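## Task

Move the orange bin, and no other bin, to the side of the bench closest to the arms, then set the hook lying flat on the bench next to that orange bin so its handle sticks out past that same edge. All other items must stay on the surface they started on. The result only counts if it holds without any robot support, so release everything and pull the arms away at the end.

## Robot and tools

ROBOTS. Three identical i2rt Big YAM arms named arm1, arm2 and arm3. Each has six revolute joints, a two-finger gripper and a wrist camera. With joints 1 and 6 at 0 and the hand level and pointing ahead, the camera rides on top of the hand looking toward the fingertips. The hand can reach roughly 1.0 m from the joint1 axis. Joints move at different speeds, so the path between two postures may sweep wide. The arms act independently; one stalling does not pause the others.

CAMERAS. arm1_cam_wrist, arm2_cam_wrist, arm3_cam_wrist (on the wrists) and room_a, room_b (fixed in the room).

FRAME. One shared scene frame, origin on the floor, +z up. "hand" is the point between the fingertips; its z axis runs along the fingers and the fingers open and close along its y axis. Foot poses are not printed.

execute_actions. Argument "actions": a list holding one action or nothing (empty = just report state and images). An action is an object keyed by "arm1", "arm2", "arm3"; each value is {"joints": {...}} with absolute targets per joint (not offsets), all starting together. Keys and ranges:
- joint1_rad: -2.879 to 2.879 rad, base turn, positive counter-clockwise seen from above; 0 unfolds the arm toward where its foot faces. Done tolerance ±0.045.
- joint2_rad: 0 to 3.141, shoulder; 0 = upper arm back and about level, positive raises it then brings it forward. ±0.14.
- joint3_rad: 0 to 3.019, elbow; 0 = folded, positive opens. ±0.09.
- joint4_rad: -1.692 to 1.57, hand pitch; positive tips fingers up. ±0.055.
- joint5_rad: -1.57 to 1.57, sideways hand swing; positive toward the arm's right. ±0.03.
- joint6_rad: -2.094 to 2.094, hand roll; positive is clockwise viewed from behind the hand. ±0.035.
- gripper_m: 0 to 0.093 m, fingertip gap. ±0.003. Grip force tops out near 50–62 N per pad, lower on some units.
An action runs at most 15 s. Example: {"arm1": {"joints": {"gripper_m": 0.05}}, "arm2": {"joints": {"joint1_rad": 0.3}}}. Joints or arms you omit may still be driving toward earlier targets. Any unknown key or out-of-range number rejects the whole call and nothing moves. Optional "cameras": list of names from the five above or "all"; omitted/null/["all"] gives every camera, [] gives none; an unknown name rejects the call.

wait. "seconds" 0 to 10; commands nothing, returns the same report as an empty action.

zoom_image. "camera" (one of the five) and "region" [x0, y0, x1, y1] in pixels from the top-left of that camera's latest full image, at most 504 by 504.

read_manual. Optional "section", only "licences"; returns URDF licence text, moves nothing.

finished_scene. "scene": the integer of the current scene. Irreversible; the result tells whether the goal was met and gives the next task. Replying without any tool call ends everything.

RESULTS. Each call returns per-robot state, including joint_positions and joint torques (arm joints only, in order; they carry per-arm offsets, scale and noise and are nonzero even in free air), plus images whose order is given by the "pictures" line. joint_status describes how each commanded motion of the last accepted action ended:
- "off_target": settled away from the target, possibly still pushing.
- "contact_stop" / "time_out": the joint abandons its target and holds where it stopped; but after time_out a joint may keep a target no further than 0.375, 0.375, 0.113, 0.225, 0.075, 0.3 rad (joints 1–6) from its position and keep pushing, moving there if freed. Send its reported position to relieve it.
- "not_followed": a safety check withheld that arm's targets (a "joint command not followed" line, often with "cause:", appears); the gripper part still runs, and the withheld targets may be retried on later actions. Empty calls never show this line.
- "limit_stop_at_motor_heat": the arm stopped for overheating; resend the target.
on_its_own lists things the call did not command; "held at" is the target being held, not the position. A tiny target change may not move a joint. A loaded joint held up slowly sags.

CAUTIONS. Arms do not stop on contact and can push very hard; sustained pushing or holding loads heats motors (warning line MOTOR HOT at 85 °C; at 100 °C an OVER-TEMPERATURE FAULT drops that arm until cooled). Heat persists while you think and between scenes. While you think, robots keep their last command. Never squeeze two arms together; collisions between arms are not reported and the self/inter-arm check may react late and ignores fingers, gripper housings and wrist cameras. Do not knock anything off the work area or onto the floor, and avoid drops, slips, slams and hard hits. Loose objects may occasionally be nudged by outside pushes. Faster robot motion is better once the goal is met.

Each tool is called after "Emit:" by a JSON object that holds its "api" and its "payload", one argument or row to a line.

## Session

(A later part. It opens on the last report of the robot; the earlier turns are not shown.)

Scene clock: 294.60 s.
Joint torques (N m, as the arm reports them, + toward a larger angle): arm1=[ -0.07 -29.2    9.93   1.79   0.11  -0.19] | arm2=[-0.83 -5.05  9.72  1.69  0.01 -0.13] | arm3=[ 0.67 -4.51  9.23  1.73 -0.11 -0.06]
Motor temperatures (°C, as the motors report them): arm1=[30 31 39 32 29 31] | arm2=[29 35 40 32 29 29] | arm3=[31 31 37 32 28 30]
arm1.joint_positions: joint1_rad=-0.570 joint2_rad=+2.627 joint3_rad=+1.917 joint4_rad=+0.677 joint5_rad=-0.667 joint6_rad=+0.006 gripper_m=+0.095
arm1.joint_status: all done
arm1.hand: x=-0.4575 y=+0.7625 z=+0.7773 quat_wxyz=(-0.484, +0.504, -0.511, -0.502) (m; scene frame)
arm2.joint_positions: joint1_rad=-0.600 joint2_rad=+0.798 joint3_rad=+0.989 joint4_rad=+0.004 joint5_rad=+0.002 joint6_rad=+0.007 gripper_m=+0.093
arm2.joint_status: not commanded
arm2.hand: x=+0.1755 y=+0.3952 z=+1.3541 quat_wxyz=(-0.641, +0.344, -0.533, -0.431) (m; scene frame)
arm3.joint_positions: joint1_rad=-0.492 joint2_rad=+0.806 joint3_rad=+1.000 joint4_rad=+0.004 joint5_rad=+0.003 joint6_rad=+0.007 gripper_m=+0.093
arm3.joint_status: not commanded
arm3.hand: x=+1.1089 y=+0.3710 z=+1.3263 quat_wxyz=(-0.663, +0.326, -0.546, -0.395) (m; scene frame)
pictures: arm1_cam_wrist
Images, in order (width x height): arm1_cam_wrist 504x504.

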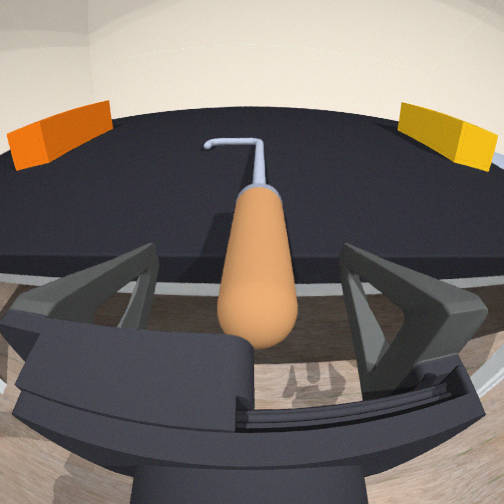

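Emit:
{"api": "execute_actions", "payload": {
  "actions": [
    {"arm1":{"joints":{"gripper_m":0}}}
  ],
  "cameras": []
}}

Emit:
{"api": "execute_actions", "payload": {
  "actions": [
    {"arm1":{"joints":{"joint2_rad":2.50,"joint4_rad":0.64}}}
  ],
  "cameras": []
}}

Emit:
{"api": "execute_actions", "payload": {
  "actions": [
    {"arm1":{"joints":{"joint1_rad":-0.33,"joint2_rad":2.26,"joint3_rad":1.23,"joint4_rad":1.08,"joint5_rad":-0.4165}}}
  ],
  "cameras": ["arm1_cam_wrist"]
}}

Scene clock: 306.57 s.
Joint torques (N m, as the arm reports them, + toward a larger angle): arm1=[ -0.45 -29.4    9.86   1.84   0.03  -0.22] | arm2=[-0.7  -4.95  9.71  1.7   0.02 -0.12] | arm3=[ 1.01 -4.37  9.27  1.77 -0.11 -0.06]
Motor temperatures (°C, as the motors report them): arm1=[30 32 39 32 29 31] | arm2=[29 35 40 32 29 29] | arm3=[31 31 37 32 28 30]
arm1.joint_positions: joint1_rad=-0.570 joint2_rad=+2.627 joint3_rad=+1.917 joint4_rad=+0.677 joint5_rad=-0.666 joint6_rad=+0.006 gripper_m=+0.031
arm1.joint_status: gripper_m off_target (ended at +0.031, target +0.000)
arm1.hand: x=-0.4572 y=+0.7625 z=+0.7773 quat_wxyz=(-0.484, +0.503, -0.511, -0.501) (m; scene frame)
arm2.joint_positions: joint1_rad=-0.600 joint2_rad=+0.798 joint3_rad=+0.989 joint4_rad=+0.004 joint5_rad=+0.002 joint6_rad=+0.007 gripper_m=+0.093
arm2.joint_status: not commanded
arm2.hand: x=+0.1755 y=+0.3952 z=+1.3541 quat_wxyz=(-0.641, +0.344, -0.533, -0.431) (m; scene frame)
arm3.joint_positions: joint1_rad=-0.492 joint2_rad=+0.806 joint3_rad=+1.000 joint4_rad=+0.004 joint5_rad=+0.003 joint6_rad=+0.007 gripper_m=+0.093
arm3.joint_status: not commanded
arm3.hand: x=+1.1089 y=+0.3710 z=+1.3263 quat_wxyz=(-0.663, +0.326, -0.546, -0.395) (m; scene frame)
pictures: none
No camera images: the call's "cameras" was empty. Leave "cameras" out to get every camera's image.

Scene clock: 307.67 s.
Joint torques (N m, as the arm reports them, + toward a larger angle): arm1=[ -0.31 -34.38  11.54   2.19   0.01  -0.17] | arm2=[-0.72 -5.05  9.73  1.67  0.   -0.1 ] | arm3=[ 0.94 -4.32  9.22  1.75 -0.12 -0.07]
Motor temperatures (°C, as the motors report them): arm1=[30 32 39 32 29 31] | arm2=[29 35 40 32 29 29] | arm3=[31 31 37 32 28 30]
arm1.joint_positions: joint1_rad=-0.570 joint2_rad=+2.534 joint3_rad=+1.900 joint4_rad=+0.628 joint5_rad=-0.666 joint6_rad=+0.006 gripper_m=+0.031
arm1.joint_status: all done
arm1.hand: x=-0.4544 y=+0.7665 z=+0.8394 quat_wxyz=(-0.494, +0.502, -0.501, -0.502) (m; scene frame)
arm2.joint_positions: joint1_rad=-0.600 joint2_rad=+0.798 joint3_rad=+0.989 joint4_rad=+0.004 joint5_rad=+0.002 joint6_rad=+0.007 gripper_m=+0.093
arm2.joint_status: not commanded
arm2.hand: x=+0.1755 y=+0.3952 z=+1.3541 quat_wxyz=(-0.641, +0.344, -0.533, -0.431) (m; scene frame)
arm3.joint_positions: joint1_rad=-0.492 joint2_rad=+0.806 joint3_rad=+1.000 joint4_rad=+0.004 joint5_rad=+0.003 joint6_rad=+0.007 gripper_m=+0.093
arm3.joint_status: not commanded
arm3.hand: x=+1.1089 y=+0.3710 z=+1.3263 quat_wxyz=(-0.663, +0.326, -0.546, -0.395) (m; scene frame)
pictures: none
No camera images: the call's "cameras" was empty. Leave "cameras" out to get every camera's image.

Scene clock: 309.13 s.
Joint torques (N m, as the arm reports them, + toward a larger angle): arm1=[ -0.1  -25.23   8.     2.26   0.09  -0.21] | arm2=[-0.78 -5.16  9.75  1.69  0.01 -0.11] | arm3=[ 0.94 -4.46  9.23  1.73 -0.11 -0.06]
Motor temperatures (°C, as the motors report them): arm1=[30 32 39 32 29 31] | arm2=[29 35 40 32 29 29] | arm3=[31 31 37 32 28 30]
arm1.joint_positions: joint1_rad=-0.333 joint2_rad=+2.266 joint3_rad=+1.216 joint4_rad=+1.060 joint5_rad=-0.418 joint6_rad=+0.009 gripper_m=+0.031
arm1.joint_status: all done
arm1.hand: x=-0.6759 y=+0.7002 z=+0.8240 quat_wxyz=(-0.501, +0.497, -0.500, -0.502) (m; scene frame)
arm2.joint_positions: joint1_rad=-0.600 joint2_rad=+0.798 joint3_rad=+0.989 joint4_rad=+0.004 joint5_rad=+0.002 joint6_rad=+0.007 gripper_m=+0.093
arm2.joint_status: not commanded
arm2.hand: x=+0.1755 y=+0.3952 z=+1.3541 quat_wxyz=(-0.641, +0.344, -0.533, -0.431) (m; scene frame)
arm3.joint_positions: joint1_rad=-0.492 joint2_rad=+0.806 joint3_rad=+1.000 joint4_rad=+0.004 joint5_rad=+0.003 joint6_rad=+0.007 gripper_m=+0.093
arm3.joint_status: not commanded
arm3.hand: x=+1.1089 y=+0.3710 z=+1.3263 quat_wxyz=(-0.663, +0.326, -0.546, -0.395) (m; scene frame)
pictures: arm1_cam_wrist
Images, in order (width x height): arm1_cam_wrist 504x504.

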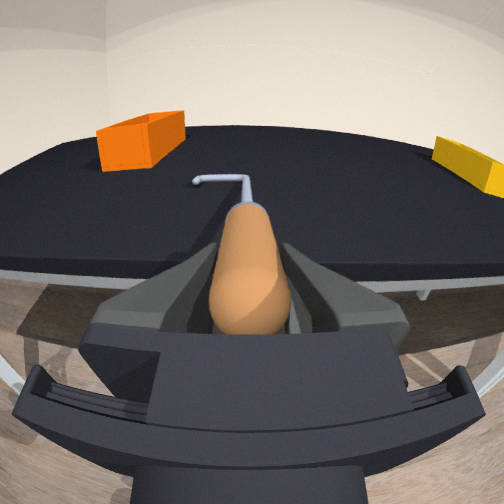

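Emit:
{"api": "execute_actions", "payload": {
  "actions": [
    {"arm1":{"joints":{"joint1_rad":0.105,"joint2_rad":2.25,"joint3_rad":1.07,"joint4_rad":1.21,"joint5_rad":0}}}
  ],
  "cameras": ["arm1_cam_wrist","room_a"]
}}

Scene clock: 316.43 s.
Joint torques (N m, as the arm reports them, + toward a larger angle): arm1=[ -0.71 -24.76   6.22   2.6    0.23  -0.27] | arm2=[-0.67 -5.11  9.72  1.67  0.01 -0.1 ] | arm3=[ 1.06 -4.25  9.17  1.79 -0.12 -0.06]
Motor temperatures (°C, as the motors report them): arm1=[30 32 38 32 29 31] | arm2=[29 35 40 32 29 29] | arm3=[31 31 37 32 28 30]
arm1.joint_positions: joint1_rad=+0.105 joint2_rad=+2.266 joint3_rad=+1.065 joint4_rad=+1.190 joint5_rad=-0.002 joint6_rad=+0.009 gripper_m=+0.031
arm1.joint_status: all done
arm1.hand: x=-0.9257 y=+0.6987 z=+0.7938 quat_wxyz=(-0.490, +0.507, -0.500, -0.503) (m; scene frame)
arm2.joint_positions: joint1_rad=-0.600 joint2_rad=+0.798 joint3_rad=+0.989 joint4_rad=+0.004 joint5_rad=+0.002 joint6_rad=+0.007 gripper_m=+0.093
arm2.joint_status: not commanded
arm2.hand: x=+0.1755 y=+0.3952 z=+1.3541 quat_wxyz=(-0.641, +0.344, -0.533, -0.431) (m; scene frame)
arm3.joint_positions: joint1_rad=-0.492 joint2_rad=+0.806 joint3_rad=+1.000 joint4_rad=+0.004 joint5_rad=+0.003 joint6_rad=+0.007 gripper_m=+0.093
arm3.joint_status: not commanded
arm3.hand: x=+1.1089 y=+0.3710 z=+1.3263 quat_wxyz=(-0.663, +0.326, -0.546, -0.395) (m; scene frame)
pictures: arm1_cam_wrist, room_a
Images, in order (width x height): arm1_cam_wrist 504x504, room_a 504x504.

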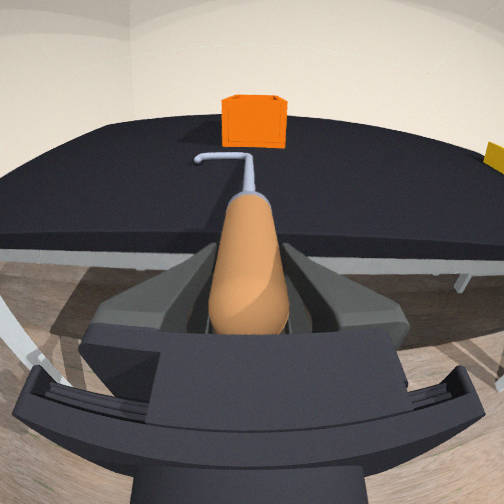

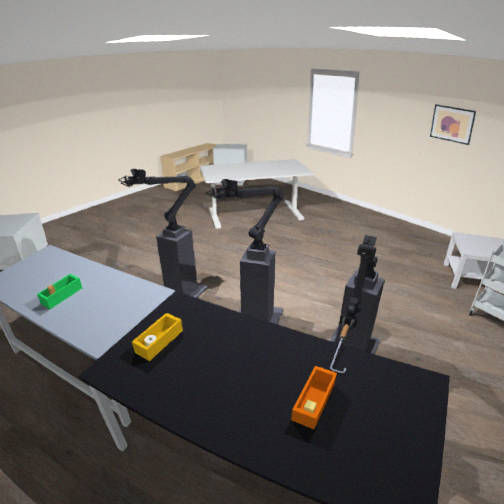

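Emit:
{"api": "execute_actions", "payload": {
  "actions": [
    {"arm1":{"joints":{"joint6_rad":-0.6,"joint4_rad":1.27}}}
  ],
  "cameras": ["arm1_cam_wrist"]
}}

Emit:
{"api": "execute_actions", "payload": {
  "actions": [
    {"arm1":{"joints":{"joint6_rad":-1.57,"joint4_rad":1.36}}}
  ],
  "cameras": ["arm1_cam_wrist","room_a"]
}}

Scene clock: 323.23 s.
Joint torques (N m, as the arm reports them, + toward a larger angle): arm1=[ -0.31 -24.9    6.31   2.68   0.28  -0.37] | arm2=[-0.74 -5.14  9.73  1.74  0.01 -0.12] | arm3=[ 0.77 -4.12  9.17  1.78 -0.09 -0.07]
Motor temperatures (°C, as the motors report them): arm1=[30 32 37 32 29 31] | arm2=[29 35 40 31 29 29] | arm3=[31 31 38 32 28 30]
arm1.joint_positions: joint1_rad=+0.105 joint2_rad=+2.266 joint3_rad=+1.062 joint4_rad=+1.252 joint5_rad=-0.003 joint6_rad=-0.574 gripper_m=+0.031
arm1.joint_status: all done
arm1.hand: x=-0.9258 y=+0.6972 z=+0.8079 quat_wxyz=(-0.632, +0.610, -0.323, -0.352) (m; scene frame)
arm2.joint_positions: joint1_rad=-0.600 joint2_rad=+0.798 joint3_rad=+0.989 joint4_rad=+0.004 joint5_rad=+0.002 joint6_rad=+0.007 gripper_m=+0.093
arm2.joint_status: not commanded
arm2.hand: x=+0.1755 y=+0.3952 z=+1.3541 quat_wxyz=(-0.641, +0.344, -0.533, -0.431) (m; scene frame)
arm3.joint_positions: joint1_rad=-0.492 joint2_rad=+0.806 joint3_rad=+1.000 joint4_rad=+0.004 joint5_rad=+0.003 joint6_rad=+0.007 gripper_m=+0.093
arm3.joint_status: not commanded
arm3.hand: x=+1.1089 y=+0.3710 z=+1.3263 quat_wxyz=(-0.663, +0.326, -0.546, -0.395) (m; scene frame)
pictures: arm1_cam_wrist
Images, in order (width x height): arm1_cam_wrist 504x504.

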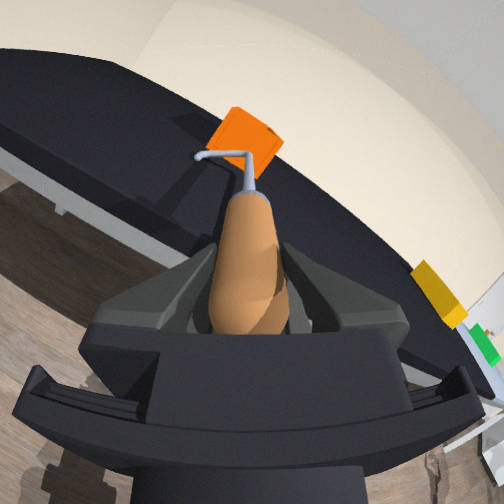

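Scene clock: 325.10 s.
Joint torques (N m, as the arm reports them, + toward a larger angle): arm1=[ -0.5  -23.61   7.27   3.56   0.19  -0.24] | arm2=[-0.61 -4.97  9.72  1.71  0.01 -0.11] | arm3=[ 0.88 -4.38  9.22  1.79 -0.09 -0.08]
Motor temperatures (°C, as the motors report them): arm1=[30 32 37 32 29 31] | arm2=[29 35 40 31 29 29] | arm3=[31 31 38 32 28 30]
arm1.joint_positions: joint1_rad=+0.105 joint2_rad=+2.266 joint3_rad=+1.050 joint4_rad=+1.313 joint5_rad=-0.001 joint6_rad=-1.552 gripper_m=+0.031
arm1.joint_status: all done
arm1.hand: x=-0.9254 y=+0.6923 z=+0.8185 quat_wxyz=(-0.740, +0.673, +0.001, -0.013) (m; scene frame)
arm2.joint_positions: joint1_rad=-0.600 joint2_rad=+0.798 joint3_rad=+0.989 joint4_rad=+0.004 joint5_rad=+0.002 joint6_rad=+0.007 gripper_m=+0.093
arm2.joint_status: not commanded
arm2.hand: x=+0.1755 y=+0.3952 z=+1.3541 quat_wxyz=(-0.641, +0.344, -0.533, -0.431) (m; scene frame)
arm3.joint_positions: joint1_rad=-0.492 joint2_rad=+0.806 joint3_rad=+1.000 joint4_rad=+0.004 joint5_rad=+0.003 joint6_rad=+0.007 gripper_m=+0.093
arm3.joint_status: not commanded
arm3.hand: x=+1.1089 y=+0.3710 z=+1.3263 quat_wxyz=(-0.663, +0.326, -0.546, -0.395) (m; scene frame)
pictures: arm1_cam_wrist, room_a
Images, in order (width x height): arm1_cam_wrist 504x504, room_a 504x504.

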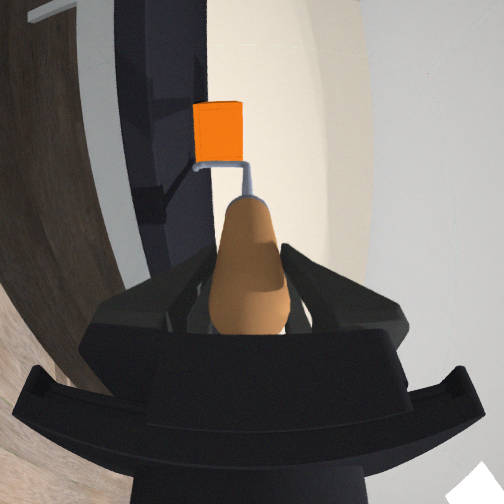

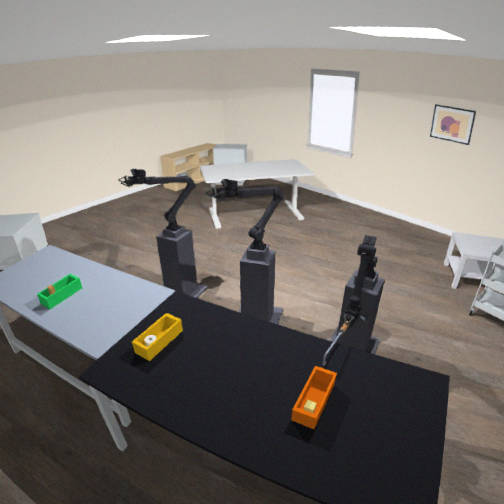

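Emit:
{"api": "execute_actions", "payload": {
  "actions": [
    {"arm1":{"joints":{"joint2_rad":2.05,"joint4_rad":1.28,"joint5_rad":-0.06}}}
  ],
  "cameras": []
}}

Emit:
{"api": "execute_actions", "payload": {
  "actions": [
    {"arm1":{"joints":{"joint2_rad":1.86,"joint3_rad":1.07,"joint4_rad":0.92}}}
  ],
  "cameras": ["arm1_cam_wrist"]
}}

Emit:
{"api": "execute_actions", "payload": {
  "actions": [
    {"arm1":{"joints":{"joint2_rad":2.16,"joint3_rad":1.65,"joint4_rad":0.65}}}
  ],
  "cameras": ["arm1_cam_wrist","room_a"]
}}

Scene clock: 336.13 s.
Joint torques (N m, as the arm reports them, + toward a larger angle): arm1=[ -0.16 -23.98   9.92   3.3    0.11  -0.14] | arm2=[-0.7  -4.92  9.71  1.67  0.01 -0.11] | arm3=[ 1.   -4.17  9.17  1.77 -0.1  -0.06]
Motor temperatures (°C, as the motors report them): arm1=[30 32 37 32 29 31] | arm2=[29 34 40 31 29 29] | arm3=[31 31 38 32 28 30]
arm1.joint_positions: joint1_rad=+0.105 joint2_rad=+2.070 joint3_rad=+1.037 joint4_rad=+1.242 joint5_rad=-0.060 joint6_rad=-1.556 gripper_m=+0.031
arm1.joint_status: all done
arm1.hand: x=-0.9359 y=+0.6968 z=+0.9277 quat_wxyz=(-0.775, +0.630, +0.025, -0.031) (m; scene frame)
arm2.joint_positions: joint1_rad=-0.600 joint2_rad=+0.798 joint3_rad=+0.989 joint4_rad=+0.004 joint5_rad=+0.002 joint6_rad=+0.007 gripper_m=+0.093
arm2.joint_status: not commanded
arm2.hand: x=+0.1755 y=+0.3952 z=+1.3541 quat_wxyz=(-0.641, +0.344, -0.533, -0.431) (m; scene frame)
arm3.joint_positions: joint1_rad=-0.492 joint2_rad=+0.806 joint3_rad=+1.000 joint4_rad=+0.004 joint5_rad=+0.003 joint6_rad=+0.007 gripper_m=+0.093
arm3.joint_status: not commanded
arm3.hand: x=+1.1089 y=+0.3710 z=+1.3263 quat_wxyz=(-0.663, +0.326, -0.546, -0.395) (m; scene frame)
pictures: none
No camera images: the call's "cameras" was empty. Leave "cameras" out to get every camera's image.

Scene clock: 337.27 s.
Joint torques (N m, as the arm reports them, + toward a larger angle): arm1=[ -1.06 -22.28  11.65   3.18   0.12  -0.19] | arm2=[-0.82 -4.95  9.73  1.73  0.02 -0.11] | arm3=[ 0.87 -4.16  9.21  1.76 -0.1  -0.05]
Motor temperatures (°C, as the motors report them): arm1=[30 32 37 32 29 31] | arm2=[29 34 40 31 29 29] | arm3=[31 31 38 32 28 30]
arm1.joint_positions: joint1_rad=+0.105 joint2_rad=+1.883 joint3_rad=+1.035 joint4_rad=+0.887 joint5_rad=-0.060 joint6_rad=-1.556 gripper_m=+0.031
arm1.joint_status: all done
arm1.hand: x=-0.9360 y=+0.6992 z=+0.9676 quat_wxyz=(-0.719, +0.694, +0.024, -0.032) (m; scene frame)
arm2.joint_positions: joint1_rad=-0.600 joint2_rad=+0.798 joint3_rad=+0.989 joint4_rad=+0.004 joint5_rad=+0.002 joint6_rad=+0.007 gripper_m=+0.093
arm2.joint_status: not commanded
arm2.hand: x=+0.1755 y=+0.3952 z=+1.3541 quat_wxyz=(-0.641, +0.344, -0.533, -0.431) (m; scene frame)
arm3.joint_positions: joint1_rad=-0.492 joint2_rad=+0.806 joint3_rad=+1.000 joint4_rad=+0.004 joint5_rad=+0.003 joint6_rad=+0.007 gripper_m=+0.093
arm3.joint_status: not commanded
arm3.hand: x=+1.1089 y=+0.3710 z=+1.3263 quat_wxyz=(-0.663, +0.326, -0.546, -0.395) (m; scene frame)
pictures: arm1_cam_wrist
Images, in order (width x height): arm1_cam_wrist 504x504.

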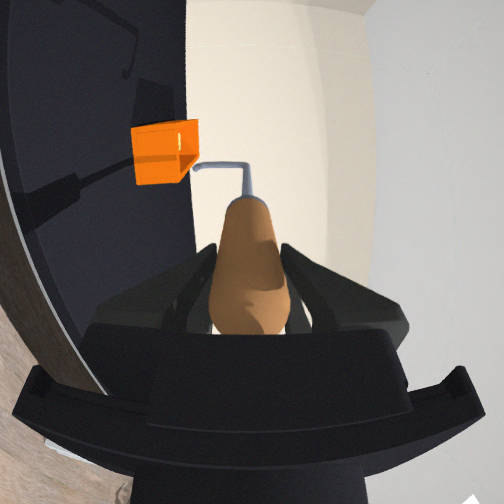

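Scene clock: 338.87 s.
Joint torques (N m, as the arm reports them, + toward a larger angle): arm1=[ -0.39 -31.13  16.86   3.34   0.17  -0.14] | arm2=[-0.71 -5.02  9.75  1.71  0.01 -0.11] | arm3=[ 0.83 -4.35  9.19  1.75 -0.09 -0.07]
Motor temperatures (°C, as the motors report them): arm1=[30 32 38 32 29 31] | arm2=[29 34 40 31 29 29] | arm3=[31 31 38 32 28 30]
arm1.joint_positions: joint1_rad=+0.105 joint2_rad=+2.200 joint3_rad=+1.578 joint4_rad=+0.611 joint5_rad=-0.060 joint6_rad=-1.565 gripper_m=+0.031
arm1.joint_status: all done
arm1.hand: x=-0.9387 y=+0.8537 z=+0.9459 quat_wxyz=(-0.702, +0.711, +0.026, -0.029) (m; scene frame)
arm2.joint_positions: joint1_rad=-0.600 joint2_rad=+0.798 joint3_rad=+0.989 joint4_rad=+0.004 joint5_rad=+0.002 joint6_rad=+0.007 gripper_m=+0.093
arm2.joint_status: not commanded
arm2.hand: x=+0.1755 y=+0.3952 z=+1.3541 quat_wxyz=(-0.641, +0.344, -0.533, -0.431) (m; scene frame)
arm3.joint_positions: joint1_rad=-0.492 joint2_rad=+0.806 joint3_rad=+1.000 joint4_rad=+0.004 joint5_rad=+0.003 joint6_rad=+0.007 gripper_m=+0.093
arm3.joint_status: not commanded
arm3.hand: x=+1.1089 y=+0.3710 z=+1.3263 quat_wxyz=(-0.663, +0.326, -0.546, -0.395) (m; scene frame)
pictures: arm1_cam_wrist, room_a
Images, in order (width x height): arm1_cam_wrist 504x504, room_a 504x504.

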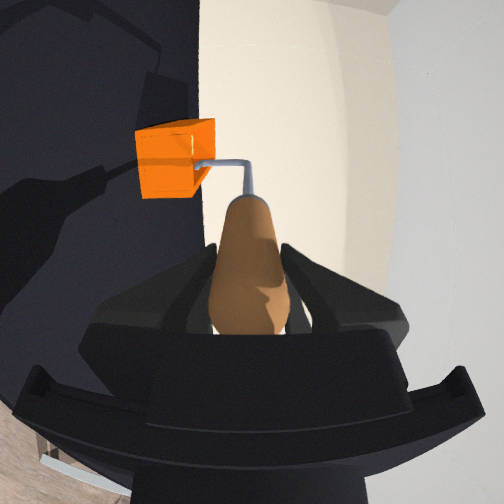

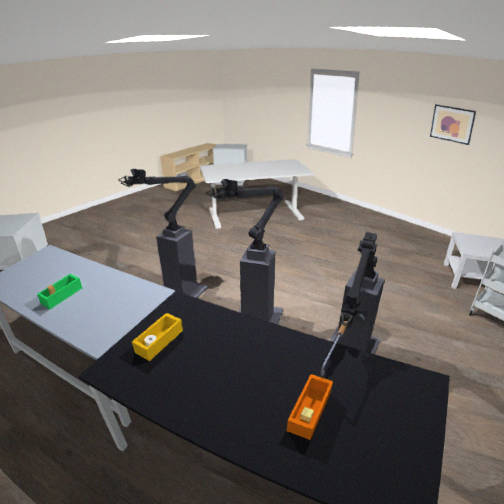

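Emit:
{"api": "execute_actions", "payload": {
  "actions": [
    {"arm1":{"joints":{"joint4_rad":0.80,"joint3_rad":1.68}}}
  ],
  "cameras": ["arm1_cam_wrist"]
}}

Emit:
{"api": "execute_actions", "payload": {
  "actions": [
    {"arm1":{"joints":{"joint2_rad":2.28,"joint3_rad":1.95,"joint4_rad":0.63}}}
  ],
  "cameras": ["arm1_cam_wrist","room_a"]
}}

Scene clock: 349.53 s.
Joint torques (N m, as the arm reports them, + toward a larger angle): arm1=[ -0.87 -30.79  17.97   3.91   0.12  -0.11] | arm2=[-0.71 -5.05  9.73  1.7   0.02 -0.12] | arm3=[ 0.95 -4.24  9.23  1.72 -0.09 -0.08]
Motor temperatures (°C, as the motors report them): arm1=[30 33 41 32 29 31] | arm2=[29 34 40 31 29 29] | arm3=[31 31 38 32 28 30]
arm1.joint_positions: joint1_rad=+0.105 joint2_rad=+2.200 joint3_rad=+1.596 joint4_rad=+0.746 joint5_rad=-0.060 joint6_rad=-1.565 gripper_m=+0.031
arm1.joint_status: all done
arm1.hand: x=-0.9389 y=+0.8554 z=+0.9893 quat_wxyz=(-0.754, +0.655, +0.027, -0.028) (m; scene frame)
arm2.joint_positions: joint1_rad=-0.600 joint2_rad=+0.798 joint3_rad=+0.989 joint4_rad=+0.004 joint5_rad=+0.002 joint6_rad=+0.007 gripper_m=+0.093
arm2.joint_status: not commanded
arm2.hand: x=+0.1755 y=+0.3952 z=+1.3541 quat_wxyz=(-0.641, +0.344, -0.533, -0.431) (m; scene frame)
arm3.joint_positions: joint1_rad=-0.492 joint2_rad=+0.806 joint3_rad=+1.000 joint4_rad=+0.004 joint5_rad=+0.003 joint6_rad=+0.007 gripper_m=+0.093
arm3.joint_status: not commanded
arm3.hand: x=+1.1089 y=+0.3710 z=+1.3263 quat_wxyz=(-0.663, +0.326, -0.546, -0.395) (m; scene frame)
pictures: arm1_cam_wrist
Images, in order (width x height): arm1_cam_wrist 504x504.

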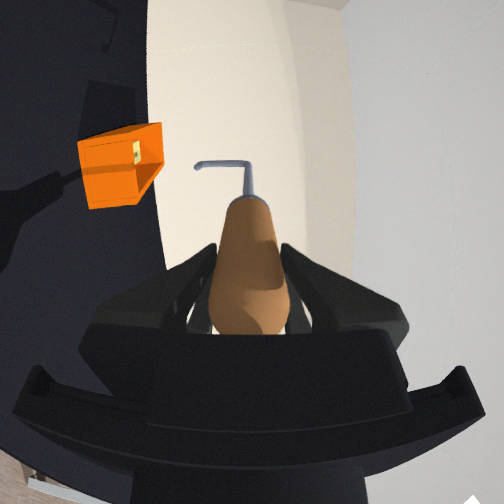

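Scene clock: 351.70 s.
Joint torques (N m, as the arm reports them, + toward a larger angle): arm1=[ -0.8  -33.78  18.88   3.17   0.14  -0.05] | arm2=[-0.68 -5.2   9.76  1.7   0.02 -0.12] | arm3=[ 0.91 -4.4   9.22  1.79 -0.1  -0.07]
Motor temperatures (°C, as the motors report them): arm1=[30 33 42 32 29 31] | arm2=[29 34 40 31 29 29] | arm3=[31 31 38 32 28 30]
arm1.joint_positions: joint1_rad=+0.105 joint2_rad=+2.322 joint3_rad=+1.860 joint4_rad=+0.593 joint5_rad=-0.060 joint6_rad=-1.565 gripper_m=+0.031
arm1.joint_status: joint3_rad time_out (moved +0.264 of +0.354); the others done
arm1.on_its_own: joint3_rad reads +1.860 and still pushes toward +1.950 since a time_out
arm1.hand: x=-0.9399 y=+0.9137 z=+0.9966 quat_wxyz=(-0.750, +0.660, +0.027, -0.028) (m; scene frame)
arm2.joint_positions: joint1_rad=-0.600 joint2_rad=+0.798 joint3_rad=+0.989 joint4_rad=+0.004 joint5_rad=+0.002 joint6_rad=+0.007 gripper_m=+0.093
arm2.joint_status: not commanded
arm2.hand: x=+0.1755 y=+0.3952 z=+1.3541 quat_wxyz=(-0.641, +0.344, -0.533, -0.431) (m; scene frame)
arm3.joint_positions: joint1_rad=-0.492 joint2_rad=+0.806 joint3_rad=+1.000 joint4_rad=+0.004 joint5_rad=+0.003 joint6_rad=+0.007 gripper_m=+0.093
arm3.joint_status: not commanded
arm3.hand: x=+1.1089 y=+0.3710 z=+1.3263 quat_wxyz=(-0.663, +0.326, -0.546, -0.395) (m; scene frame)
pictures: arm1_cam_wrist, room_a
Images, in order (width x height): arm1_cam_wrist 504x504, room_a 504x504.

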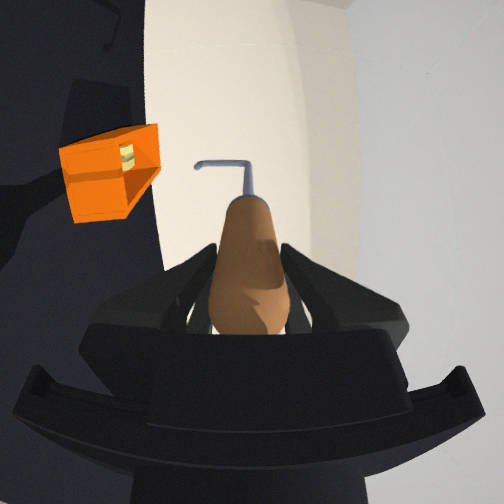

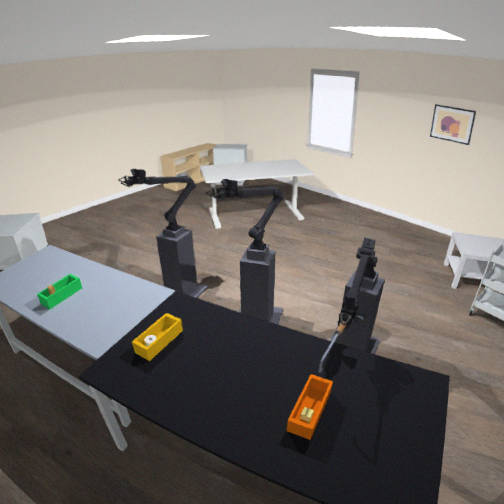

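Emit:
{"api": "execute_actions", "payload": {
  "actions": [
    {"arm1":{"joints":{"joint4_rad":0.42}}}
  ],
  "cameras": ["arm1_cam_wrist","room_a"]
}}

Emit:
{"api": "zoom_image", "payload": {
  "camera": "room_a",
  "region": [260, 300, 400, 450]
}}

Scene clock: 362.23 s.
Joint torques (N m, as the arm reports them, + toward a larger angle): arm1=[ -0.05 -34.9   19.1    3.01   0.11  -0.1 ] | arm2=[-0.77 -5.07  9.75  1.68  0.02 -0.11] | arm3=[ 1.   -4.29  9.16  1.78 -0.1  -0.08]
Motor temperatures (°C, as the motors report them): arm1=[30 34 45 32 29 31] | arm2=[29 34 40 31 29 29] | arm3=[31 31 38 32 28 30]
arm1.joint_positions: joint1_rad=+0.105 joint2_rad=+2.322 joint3_rad=+1.861 joint4_rad=+0.387 joint5_rad=-0.060 joint6_rad=-1.565 gripper_m=+0.031
arm1.joint_status: all done
arm1.hand: x=-0.9399 y=+0.9151 z=+0.9466 quat_wxyz=(-0.679, +0.733, +0.026, -0.029) (m; scene frame)
arm2.joint_positions: joint1_rad=-0.600 joint2_rad=+0.798 joint3_rad=+0.989 joint4_rad=+0.004 joint5_rad=+0.002 joint6_rad=+0.007 gripper_m=+0.093
arm2.joint_status: not commanded
arm2.hand: x=+0.1755 y=+0.3952 z=+1.3541 quat_wxyz=(-0.641, +0.344, -0.533, -0.431) (m; scene frame)
arm3.joint_positions: joint1_rad=-0.492 joint2_rad=+0.806 joint3_rad=+1.000 joint4_rad=+0.004 joint5_rad=+0.003 joint6_rad=+0.007 gripper_m=+0.093
arm3.joint_status: not commanded
arm3.hand: x=+1.1089 y=+0.3710 z=+1.3263 quat_wxyz=(-0.663, +0.326, -0.546, -0.395) (m; scene frame)
pictures: arm1_cam_wrist, room_a
Images, in order (width x height): arm1_cam_wrist 504x504, room_a 504x504.

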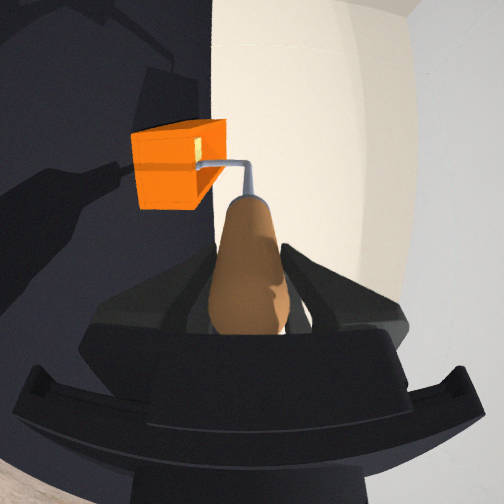

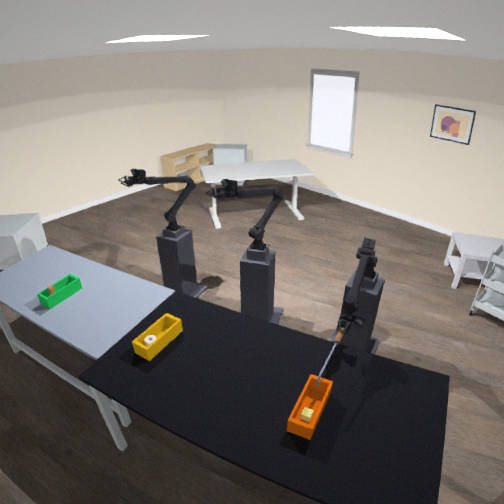

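Region (260, 300, 400, 450) of room_a's 504x504 image, scaled by 3.360, with more detail than that image has; it fills the left 470 columns of this view, and the rest is white.

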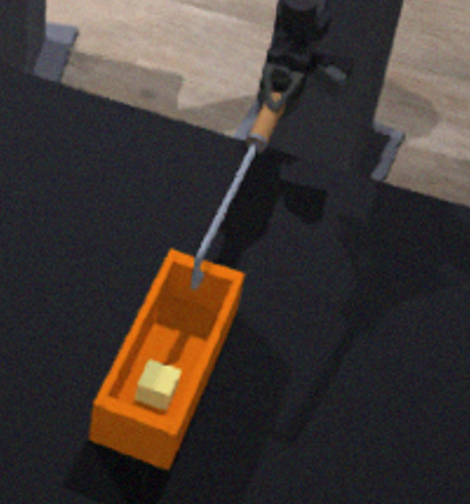

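Emit:
{"api": "execute_actions", "payload": {
  "actions": [
    {"arm1":{"joints":{"joint4_rad":0.32}}}
  ],
  "cameras": ["arm1_cam_wrist","room_a"]
}}

Emit:
{"api": "zoom_image", "payload": {
  "camera": "room_a",
  "region": [260, 300, 400, 450]
}}

Scene clock: 369.63 s.
Joint torques (N m, as the arm reports them, + toward a larger angle): arm1=[ -0.01 -34.55  18.94   2.93   0.08  -0.1 ] | arm2=[-0.85 -4.93  9.72  1.69  0.02 -0.11] | arm3=[ 0.76 -4.2   9.2   1.77 -0.1  -0.08]
Motor temperatures (°C, as the motors report them): arm1=[30 34 47 32 29 31] | arm2=[29 34 40 31 29 29] | arm3=[31 31 38 32 28 30]
arm1.joint_positions: joint1_rad=+0.105 joint2_rad=+2.322 joint3_rad=+1.861 joint4_rad=+0.294 joint5_rad=-0.060 joint6_rad=-1.565 gripper_m=+0.031
arm1.joint_status: all done
arm1.hand: x=-0.9398 y=+0.9123 z=+0.9240 quat_wxyz=(-0.644, +0.764, +0.025, -0.030) (m; scene frame)
arm2.joint_positions: joint1_rad=-0.600 joint2_rad=+0.798 joint3_rad=+0.989 joint4_rad=+0.004 joint5_rad=+0.002 joint6_rad=+0.007 gripper_m=+0.093
arm2.joint_status: not commanded
arm2.hand: x=+0.1755 y=+0.3952 z=+1.3541 quat_wxyz=(-0.641, +0.344, -0.533, -0.431) (m; scene frame)
arm3.joint_positions: joint1_rad=-0.492 joint2_rad=+0.806 joint3_rad=+1.000 joint4_rad=+0.004 joint5_rad=+0.003 joint6_rad=+0.007 gripper_m=+0.093
arm3.joint_status: not commanded
arm3.hand: x=+1.1089 y=+0.3710 z=+1.3263 quat_wxyz=(-0.663, +0.326, -0.546, -0.395) (m; scene frame)
pictures: arm1_cam_wrist, room_a
Images, in order (width x height): arm1_cam_wrist 504x504, room_a 504x504.

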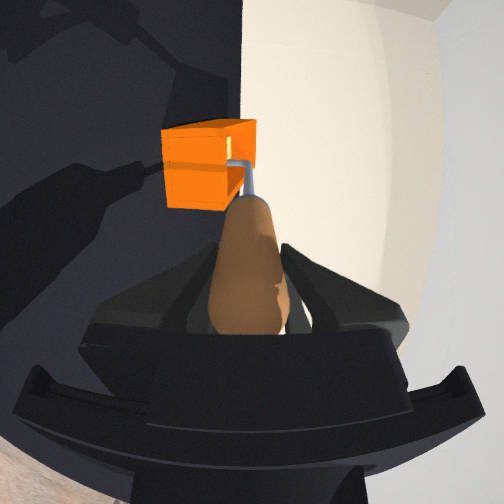

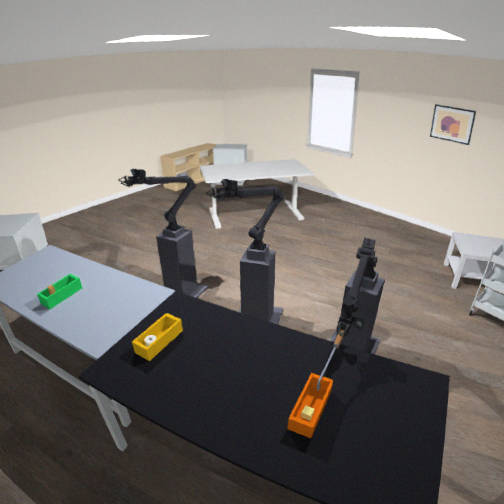

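Region (260, 300, 400, 450) of room_a's 504x504 image, scaled by 3.360, with more detail than that image has; it fills the left 470 columns of this view, and the rest is white.

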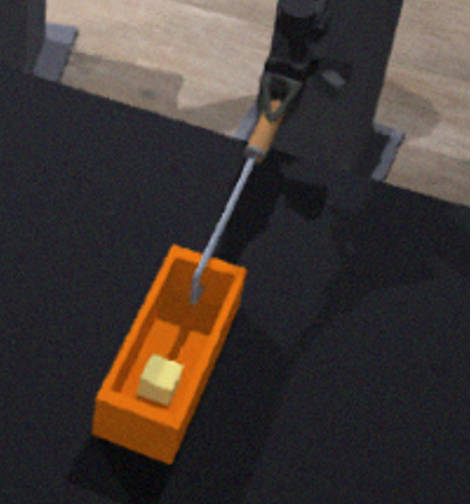

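Emit:
{"api": "execute_actions", "payload": {
  "actions": [
    {"arm1":{"joints":{"joint2_rad":2.17,"joint3_rad":1.63,"joint4_rad":0.46}}}
  ],
  "cameras": ["arm1_cam_wrist"]
}}

Emit:
{"api": "execute_actions", "payload": {
  "actions": [
    {"arm1":{"joints":{"joint2_rad":2.03,"joint3_rad":1.39,"joint4_rad":0.57}}}
  ],
  "cameras": ["arm1_cam_wrist","room_a"]
}}

Scene clock: 388.03 s.
Joint torques (N m, as the arm reports them, + toward a larger angle): arm1=[ -0.58 -31.25  13.16   3.52   0.08  -0.11] | arm2=[-0.59 -5.14  9.73  1.68  0.01 -0.12] | arm3=[ 1.13 -4.32  9.22  1.71 -0.11 -0.08]
Motor temperatures (°C, as the motors report them): arm1=[30 35 48 32 29 31] | arm2=[29 34 40 31 29 29] | arm3=[31 31 38 32 28 30]
arm1.joint_positions: joint1_rad=+0.105 joint2_rad=+2.206 joint3_rad=+1.597 joint4_rad=+0.417 joint5_rad=-0.060 joint6_rad=-1.565 gripper_m=+0.031
arm1.joint_status: all done
arm1.hand: x=-0.9386 y=+0.8537 z=+0.9038 quat_wxyz=(-0.635, +0.772, +0.024, -0.030) (m; scene frame)
arm2.joint_positions: joint1_rad=-0.600 joint2_rad=+0.798 joint3_rad=+0.989 joint4_rad=+0.004 joint5_rad=+0.002 joint6_rad=+0.007 gripper_m=+0.093
arm2.joint_status: not commanded
arm2.hand: x=+0.1755 y=+0.3952 z=+1.3541 quat_wxyz=(-0.641, +0.344, -0.533, -0.431) (m; scene frame)
arm3.joint_positions: joint1_rad=-0.492 joint2_rad=+0.806 joint3_rad=+1.000 joint4_rad=+0.004 joint5_rad=+0.003 joint6_rad=+0.007 gripper_m=+0.093
arm3.joint_status: not commanded
arm3.hand: x=+1.1089 y=+0.3710 z=+1.3263 quat_wxyz=(-0.663, +0.326, -0.546, -0.395) (m; scene frame)
pictures: arm1_cam_wrist
Images, in order (width x height): arm1_cam_wrist 504x504.

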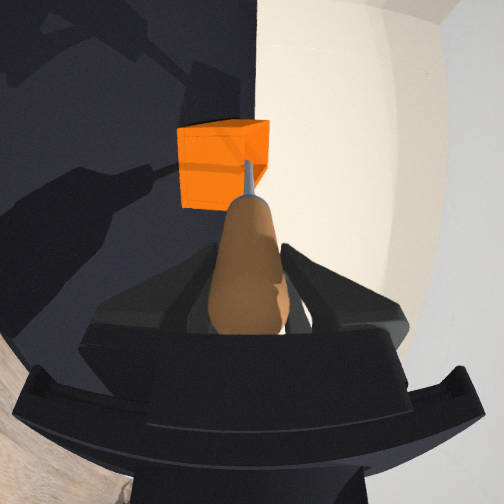

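Scene clock: 388.93 s.
Joint torques (N m, as the arm reports them, + toward a larger angle): arm1=[ -0.49 -29.75  11.55   3.83   0.11  -0.13] | arm2=[-0.63 -5.09  9.72  1.69  0.02 -0.12] | arm3=[ 0.83 -4.3   9.25  1.77 -0.1  -0.08]
Motor temperatures (°C, as the motors report them): arm1=[30 35 48 32 29 31] | arm2=[29 34 40 31 29 29] | arm3=[31 31 38 32 28 30]
arm1.joint_positions: joint1_rad=+0.105 joint2_rad=+2.080 joint3_rad=+1.368 joint4_rad=+0.517 joint5_rad=-0.060 joint6_rad=-1.565 gripper_m=+0.031
arm1.joint_status: all done
arm1.hand: x=-0.9376 y=+0.7940 z=+0.9054 quat_wxyz=(-0.633, +0.773, +0.024, -0.030) (m; scene frame)
arm2.joint_positions: joint1_rad=-0.600 joint2_rad=+0.798 joint3_rad=+0.989 joint4_rad=+0.004 joint5_rad=+0.002 joint6_rad=+0.007 gripper_m=+0.093
arm2.joint_status: not commanded
arm2.hand: x=+0.1755 y=+0.3952 z=+1.3541 quat_wxyz=(-0.641, +0.344, -0.533, -0.431) (m; scene frame)
arm3.joint_positions: joint1_rad=-0.492 joint2_rad=+0.806 joint3_rad=+1.000 joint4_rad=+0.004 joint5_rad=+0.003 joint6_rad=+0.007 gripper_m=+0.093
arm3.joint_status: not commanded
arm3.hand: x=+1.1089 y=+0.3710 z=+1.3263 quat_wxyz=(-0.663, +0.326, -0.546, -0.395) (m; scene frame)
pictures: arm1_cam_wrist, room_a
Images, in order (width x height): arm1_cam_wrist 504x504, room_a 504x504.

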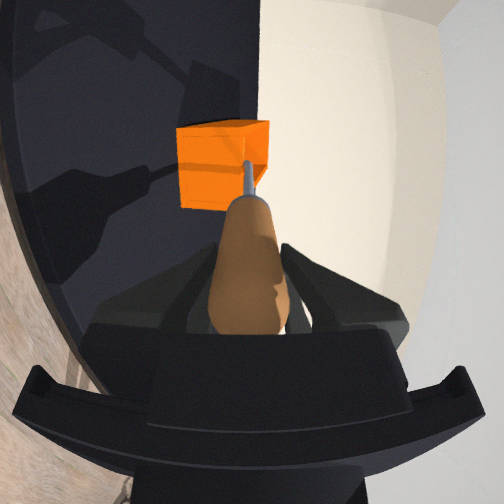

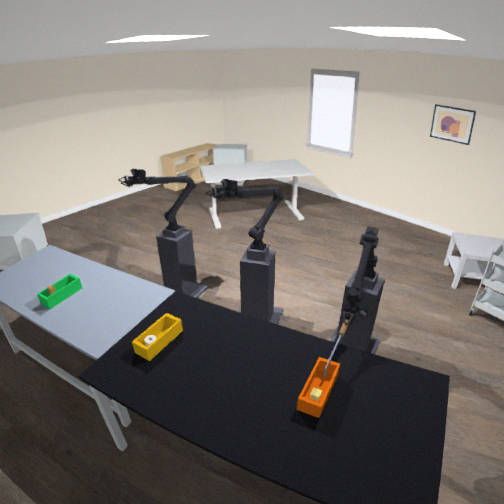

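Works. Continue.

Emit:
{"api": "execute_actions", "payload": {
  "actions": [
    {"arm1":{"joints":{"joint2_rad":1.80,"joint3_rad":0.985,"joint4_rad":0.75}}}
  ],
  "cameras": ["arm1_cam_wrist","room_a"]
}}

Emit:
{"api": "execute_actions", "payload": {
  "actions": [
    {"arm1":{"joints":{"joint2_rad":1.68,"joint3_rad":0.775,"joint4_rad":0.825}}}
  ],
  "cameras": ["arm1_cam_wrist","room_a","room_b"]
}}

Emit:
{"api": "zoom_image", "payload": {
  "camera": "room_a",
  "region": [280, 280, 420, 420]
}}

Scene clock: 394.17 s.
Joint torques (N m, as the arm reports them, + toward a larger angle): arm1=[ -0.55 -21.96   9.11   2.79   0.1   -0.07] | arm2=[-0.72 -5.01  9.73  1.69  0.01 -0.1 ] | arm3=[ 0.87 -4.2   9.29  1.8  -0.1  -0.07]
Motor temperatures (°C, as the motors report them): arm1=[30 35 46 32 29 31] | arm2=[29 34 40 31 29 29] | arm3=[31 31 38 32 28 30]
arm1.joint_positions: joint1_rad=+0.105 joint2_rad=+1.816 joint3_rad=+0.983 joint4_rad=+0.729 joint5_rad=-0.060 joint6_rad=-1.565 gripper_m=+0.031
arm1.joint_status: all done
arm1.hand: x=-0.9356 y=+0.6790 z=+0.9479 quat_wxyz=(-0.668, +0.743, +0.025, -0.029) (m; scene frame)
arm2.joint_positions: joint1_rad=-0.600 joint2_rad=+0.798 joint3_rad=+0.989 joint4_rad=+0.004 joint5_rad=+0.002 joint6_rad=+0.007 gripper_m=+0.093
arm2.joint_status: not commanded
arm2.hand: x=+0.1755 y=+0.3952 z=+1.3541 quat_wxyz=(-0.641, +0.344, -0.533, -0.431) (m; scene frame)
arm3.joint_positions: joint1_rad=-0.492 joint2_rad=+0.806 joint3_rad=+1.000 joint4_rad=+0.004 joint5_rad=+0.003 joint6_rad=+0.007 gripper_m=+0.093
arm3.joint_status: not commanded
arm3.hand: x=+1.1089 y=+0.3710 z=+1.3263 quat_wxyz=(-0.663, +0.326, -0.546, -0.395) (m; scene frame)
pictures: arm1_cam_wrist, room_a
Images, in order (width x height): arm1_cam_wrist 504x504, room_a 504x504.

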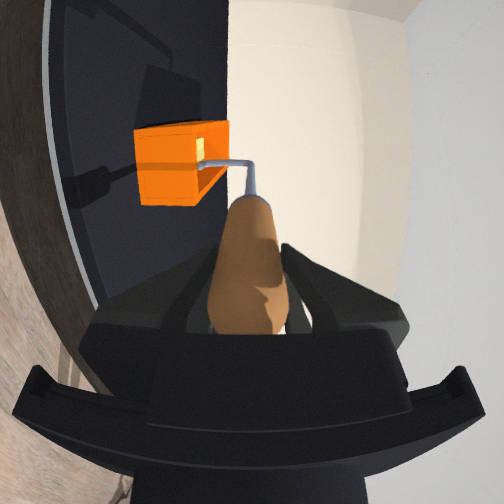

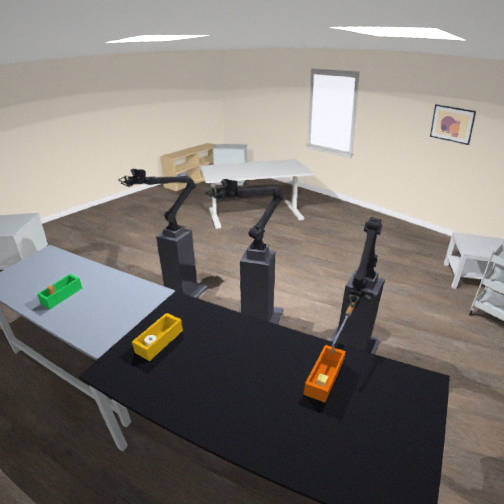

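Scene clock: 395.00 s.
Joint torques (N m, as the arm reports them, + toward a larger angle): arm1=[ -0.73 -18.08   8.14   2.36   0.08  -0.13] | arm2=[-0.8  -5.07  9.74  1.67  0.02 -0.11] | arm3=[ 1.01 -4.3   9.2   1.79 -0.12 -0.06]
Motor temperatures (°C, as the motors report them): arm1=[30 35 46 32 29 31] | arm2=[29 34 40 31 29 29] | arm3=[31 31 38 32 28 30]
arm1.joint_positions: joint1_rad=+0.105 joint2_rad=+1.690 joint3_rad=+0.776 joint4_rad=+0.811 joint5_rad=-0.060 joint6_rad=-1.566 gripper_m=+0.031
arm1.joint_status: all done
arm1.hand: x=-0.9343 y=+0.6101 z=+0.9459 quat_wxyz=(-0.669, +0.743, +0.026, -0.029) (m; scene frame)
arm2.joint_positions: joint1_rad=-0.600 joint2_rad=+0.798 joint3_rad=+0.989 joint4_rad=+0.004 joint5_rad=+0.002 joint6_rad=+0.007 gripper_m=+0.093
arm2.joint_status: not commanded
arm2.hand: x=+0.1755 y=+0.3952 z=+1.3541 quat_wxyz=(-0.641, +0.344, -0.533, -0.431) (m; scene frame)
arm3.joint_positions: joint1_rad=-0.492 joint2_rad=+0.806 joint3_rad=+1.000 joint4_rad=+0.004 joint5_rad=+0.003 joint6_rad=+0.007 gripper_m=+0.093
arm3.joint_status: not commanded
arm3.hand: x=+1.1089 y=+0.3710 z=+1.3263 quat_wxyz=(-0.663, +0.326, -0.546, -0.395) (m; scene frame)
pictures: arm1_cam_wrist, room_a, room_b
Images, in order (width x height): arm1_cam_wrist 504x504, room_a 504x504, room_b 504x504.

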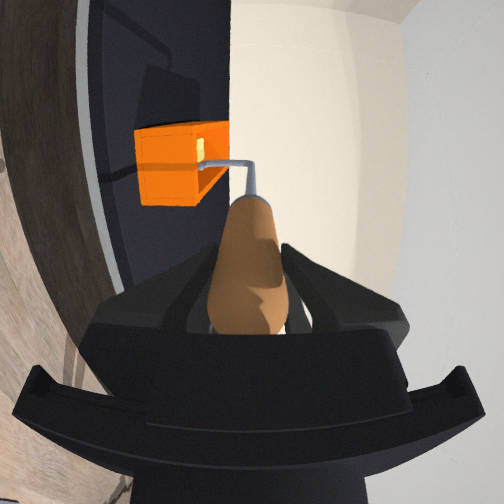

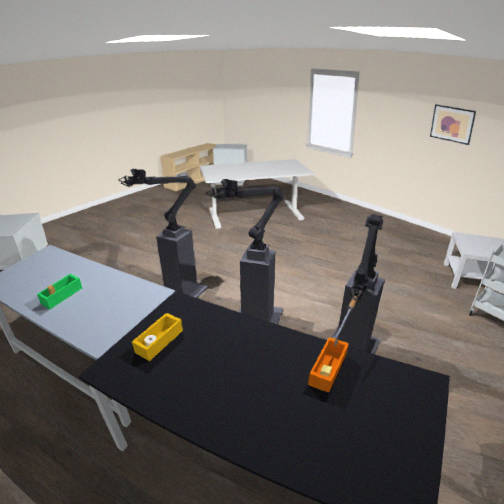

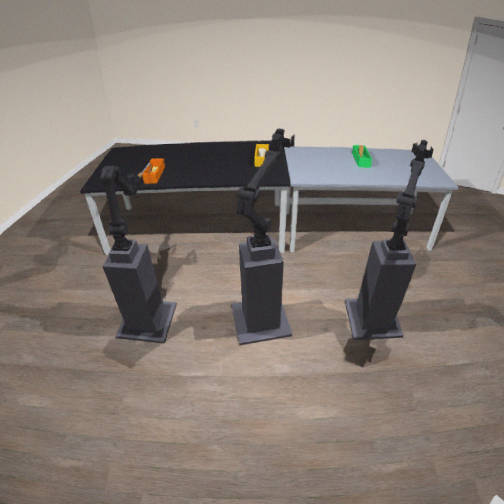

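Region (280, 280, 420, 420) of room_a's 504x504 image, scaled by 3.600, with more detail than that image has.

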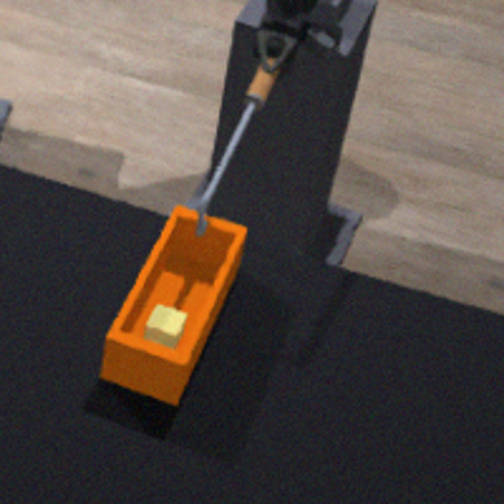

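Emit:
{"api": "execute_actions", "payload": {
  "actions": [
    {"arm1":{"joints":{"joint4_rad":0.77}}}
  ],
  "cameras": []
}}

Emit:
{"api": "execute_actions", "payload": {
  "actions": [
    {"arm1":{"joints":{"joint2_rad":1.58,"joint3_rad":0.60,"joint4_rad":0.83}}}
  ],
  "cameras": ["arm1_cam_wrist","room_b"]
}}

Emit:
{"api": "zoom_image", "payload": {
  "camera": "room_b",
  "region": [80, 140, 220, 220]
}}

Scene clock: 405.17 s.
Joint torques (N m, as the arm reports them, + toward a larger angle): arm1=[ -0.66 -17.66   8.15   0.69   0.07  -0.07] | arm2=[-0.59 -5.07  9.73  1.69  0.01 -0.11] | arm3=[ 0.76 -4.45  9.33  1.71 -0.1  -0.07]
Motor temperatures (°C, as the motors report them): arm1=[30 34 43 32 29 31] | arm2=[29 34 40 31 29 29] | arm3=[31 31 38 32 28 30]
arm1.joint_positions: joint1_rad=+0.105 joint2_rad=+1.687 joint3_rad=+0.776 joint4_rad=+0.797 joint5_rad=-0.060 joint6_rad=-1.571 gripper_m=+0.031
arm1.joint_status: all done
arm1.hand: x=-0.9343 y=+0.6096 z=+0.9444 quat_wxyz=(-0.665, +0.746, +0.027, -0.028) (m; scene frame)
arm2.joint_positions: joint1_rad=-0.600 joint2_rad=+0.798 joint3_rad=+0.989 joint4_rad=+0.004 joint5_rad=+0.002 joint6_rad=+0.007 gripper_m=+0.093
arm2.joint_status: not commanded
arm2.hand: x=+0.1755 y=+0.3952 z=+1.3541 quat_wxyz=(-0.641, +0.344, -0.533, -0.431) (m; scene frame)
arm3.joint_positions: joint1_rad=-0.492 joint2_rad=+0.806 joint3_rad=+1.000 joint4_rad=+0.004 joint5_rad=+0.003 joint6_rad=+0.007 gripper_m=+0.093
arm3.joint_status: not commanded
arm3.hand: x=+1.1089 y=+0.3710 z=+1.3263 quat_wxyz=(-0.663, +0.326, -0.546, -0.395) (m; scene frame)
pictures: none
No camera images: the call's "cameras" was empty. Leave "cameras" out to get every camera's image.

Scene clock: 406.30 s.
Joint torques (N m, as the arm reports them, + toward a larger angle): arm1=[ -0.99 -16.78   9.53   2.76   0.09  -0.08] | arm2=[-0.71 -5.16  9.74  1.71  0.02 -0.12] | arm3=[ 0.97 -4.33  9.23  1.84 -0.1  -0.07]
Motor temperatures (°C, as the motors report them): arm1=[30 34 42 32 29 31] | arm2=[29 34 40 31 29 29] | arm3=[31 31 38 32 28 30]
arm1.joint_positions: joint1_rad=+0.105 joint2_rad=+1.596 joint3_rad=+0.575 joint4_rad=+0.804 joint5_rad=-0.060 joint6_rad=-1.570 gripper_m=+0.031
arm1.joint_status: all done
arm1.hand: x=-0.9329 y=+0.5367 z=+0.9038 quat_wxyz=(-0.625, +0.780, +0.026, -0.028) (m; scene frame)
arm2.joint_positions: joint1_rad=-0.600 joint2_rad=+0.798 joint3_rad=+0.989 joint4_rad=+0.004 joint5_rad=+0.002 joint6_rad=+0.007 gripper_m=+0.093
arm2.joint_status: not commanded
arm2.hand: x=+0.1755 y=+0.3952 z=+1.3541 quat_wxyz=(-0.641, +0.344, -0.533, -0.431) (m; scene frame)
arm3.joint_positions: joint1_rad=-0.492 joint2_rad=+0.806 joint3_rad=+1.000 joint4_rad=+0.004 joint5_rad=+0.003 joint6_rad=+0.007 gripper_m=+0.093
arm3.joint_status: not commanded
arm3.hand: x=+1.1089 y=+0.3710 z=+1.3263 quat_wxyz=(-0.663, +0.326, -0.546, -0.395) (m; scene frame)
pictures: arm1_cam_wrist, room_b
Images, in order (width x height): arm1_cam_wrist 504x504, room_b 504x504.

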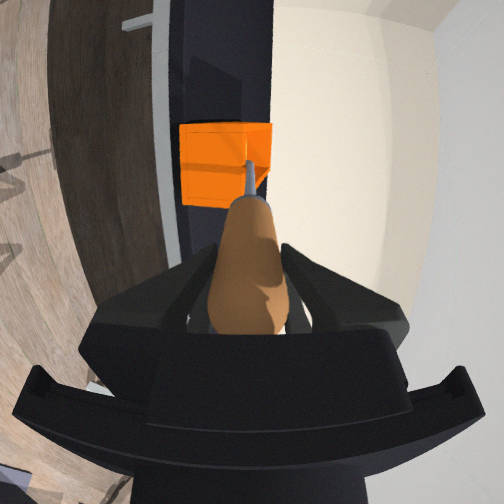

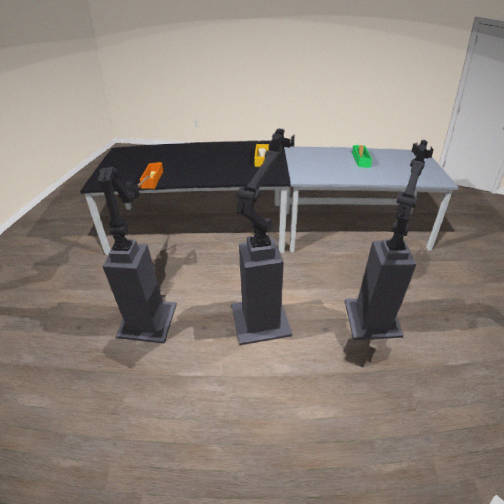

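Region (80, 140, 220, 220) of room_b's 504x504 image, scaled by 3.600, with more detail than that image has; it fills the top 288 rows of this view, and the rest is white.

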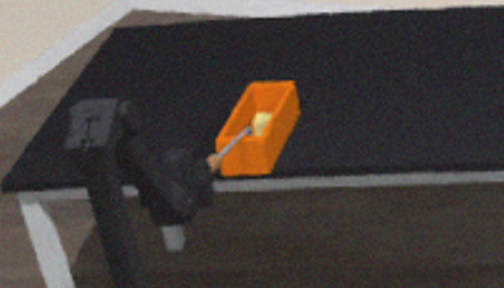

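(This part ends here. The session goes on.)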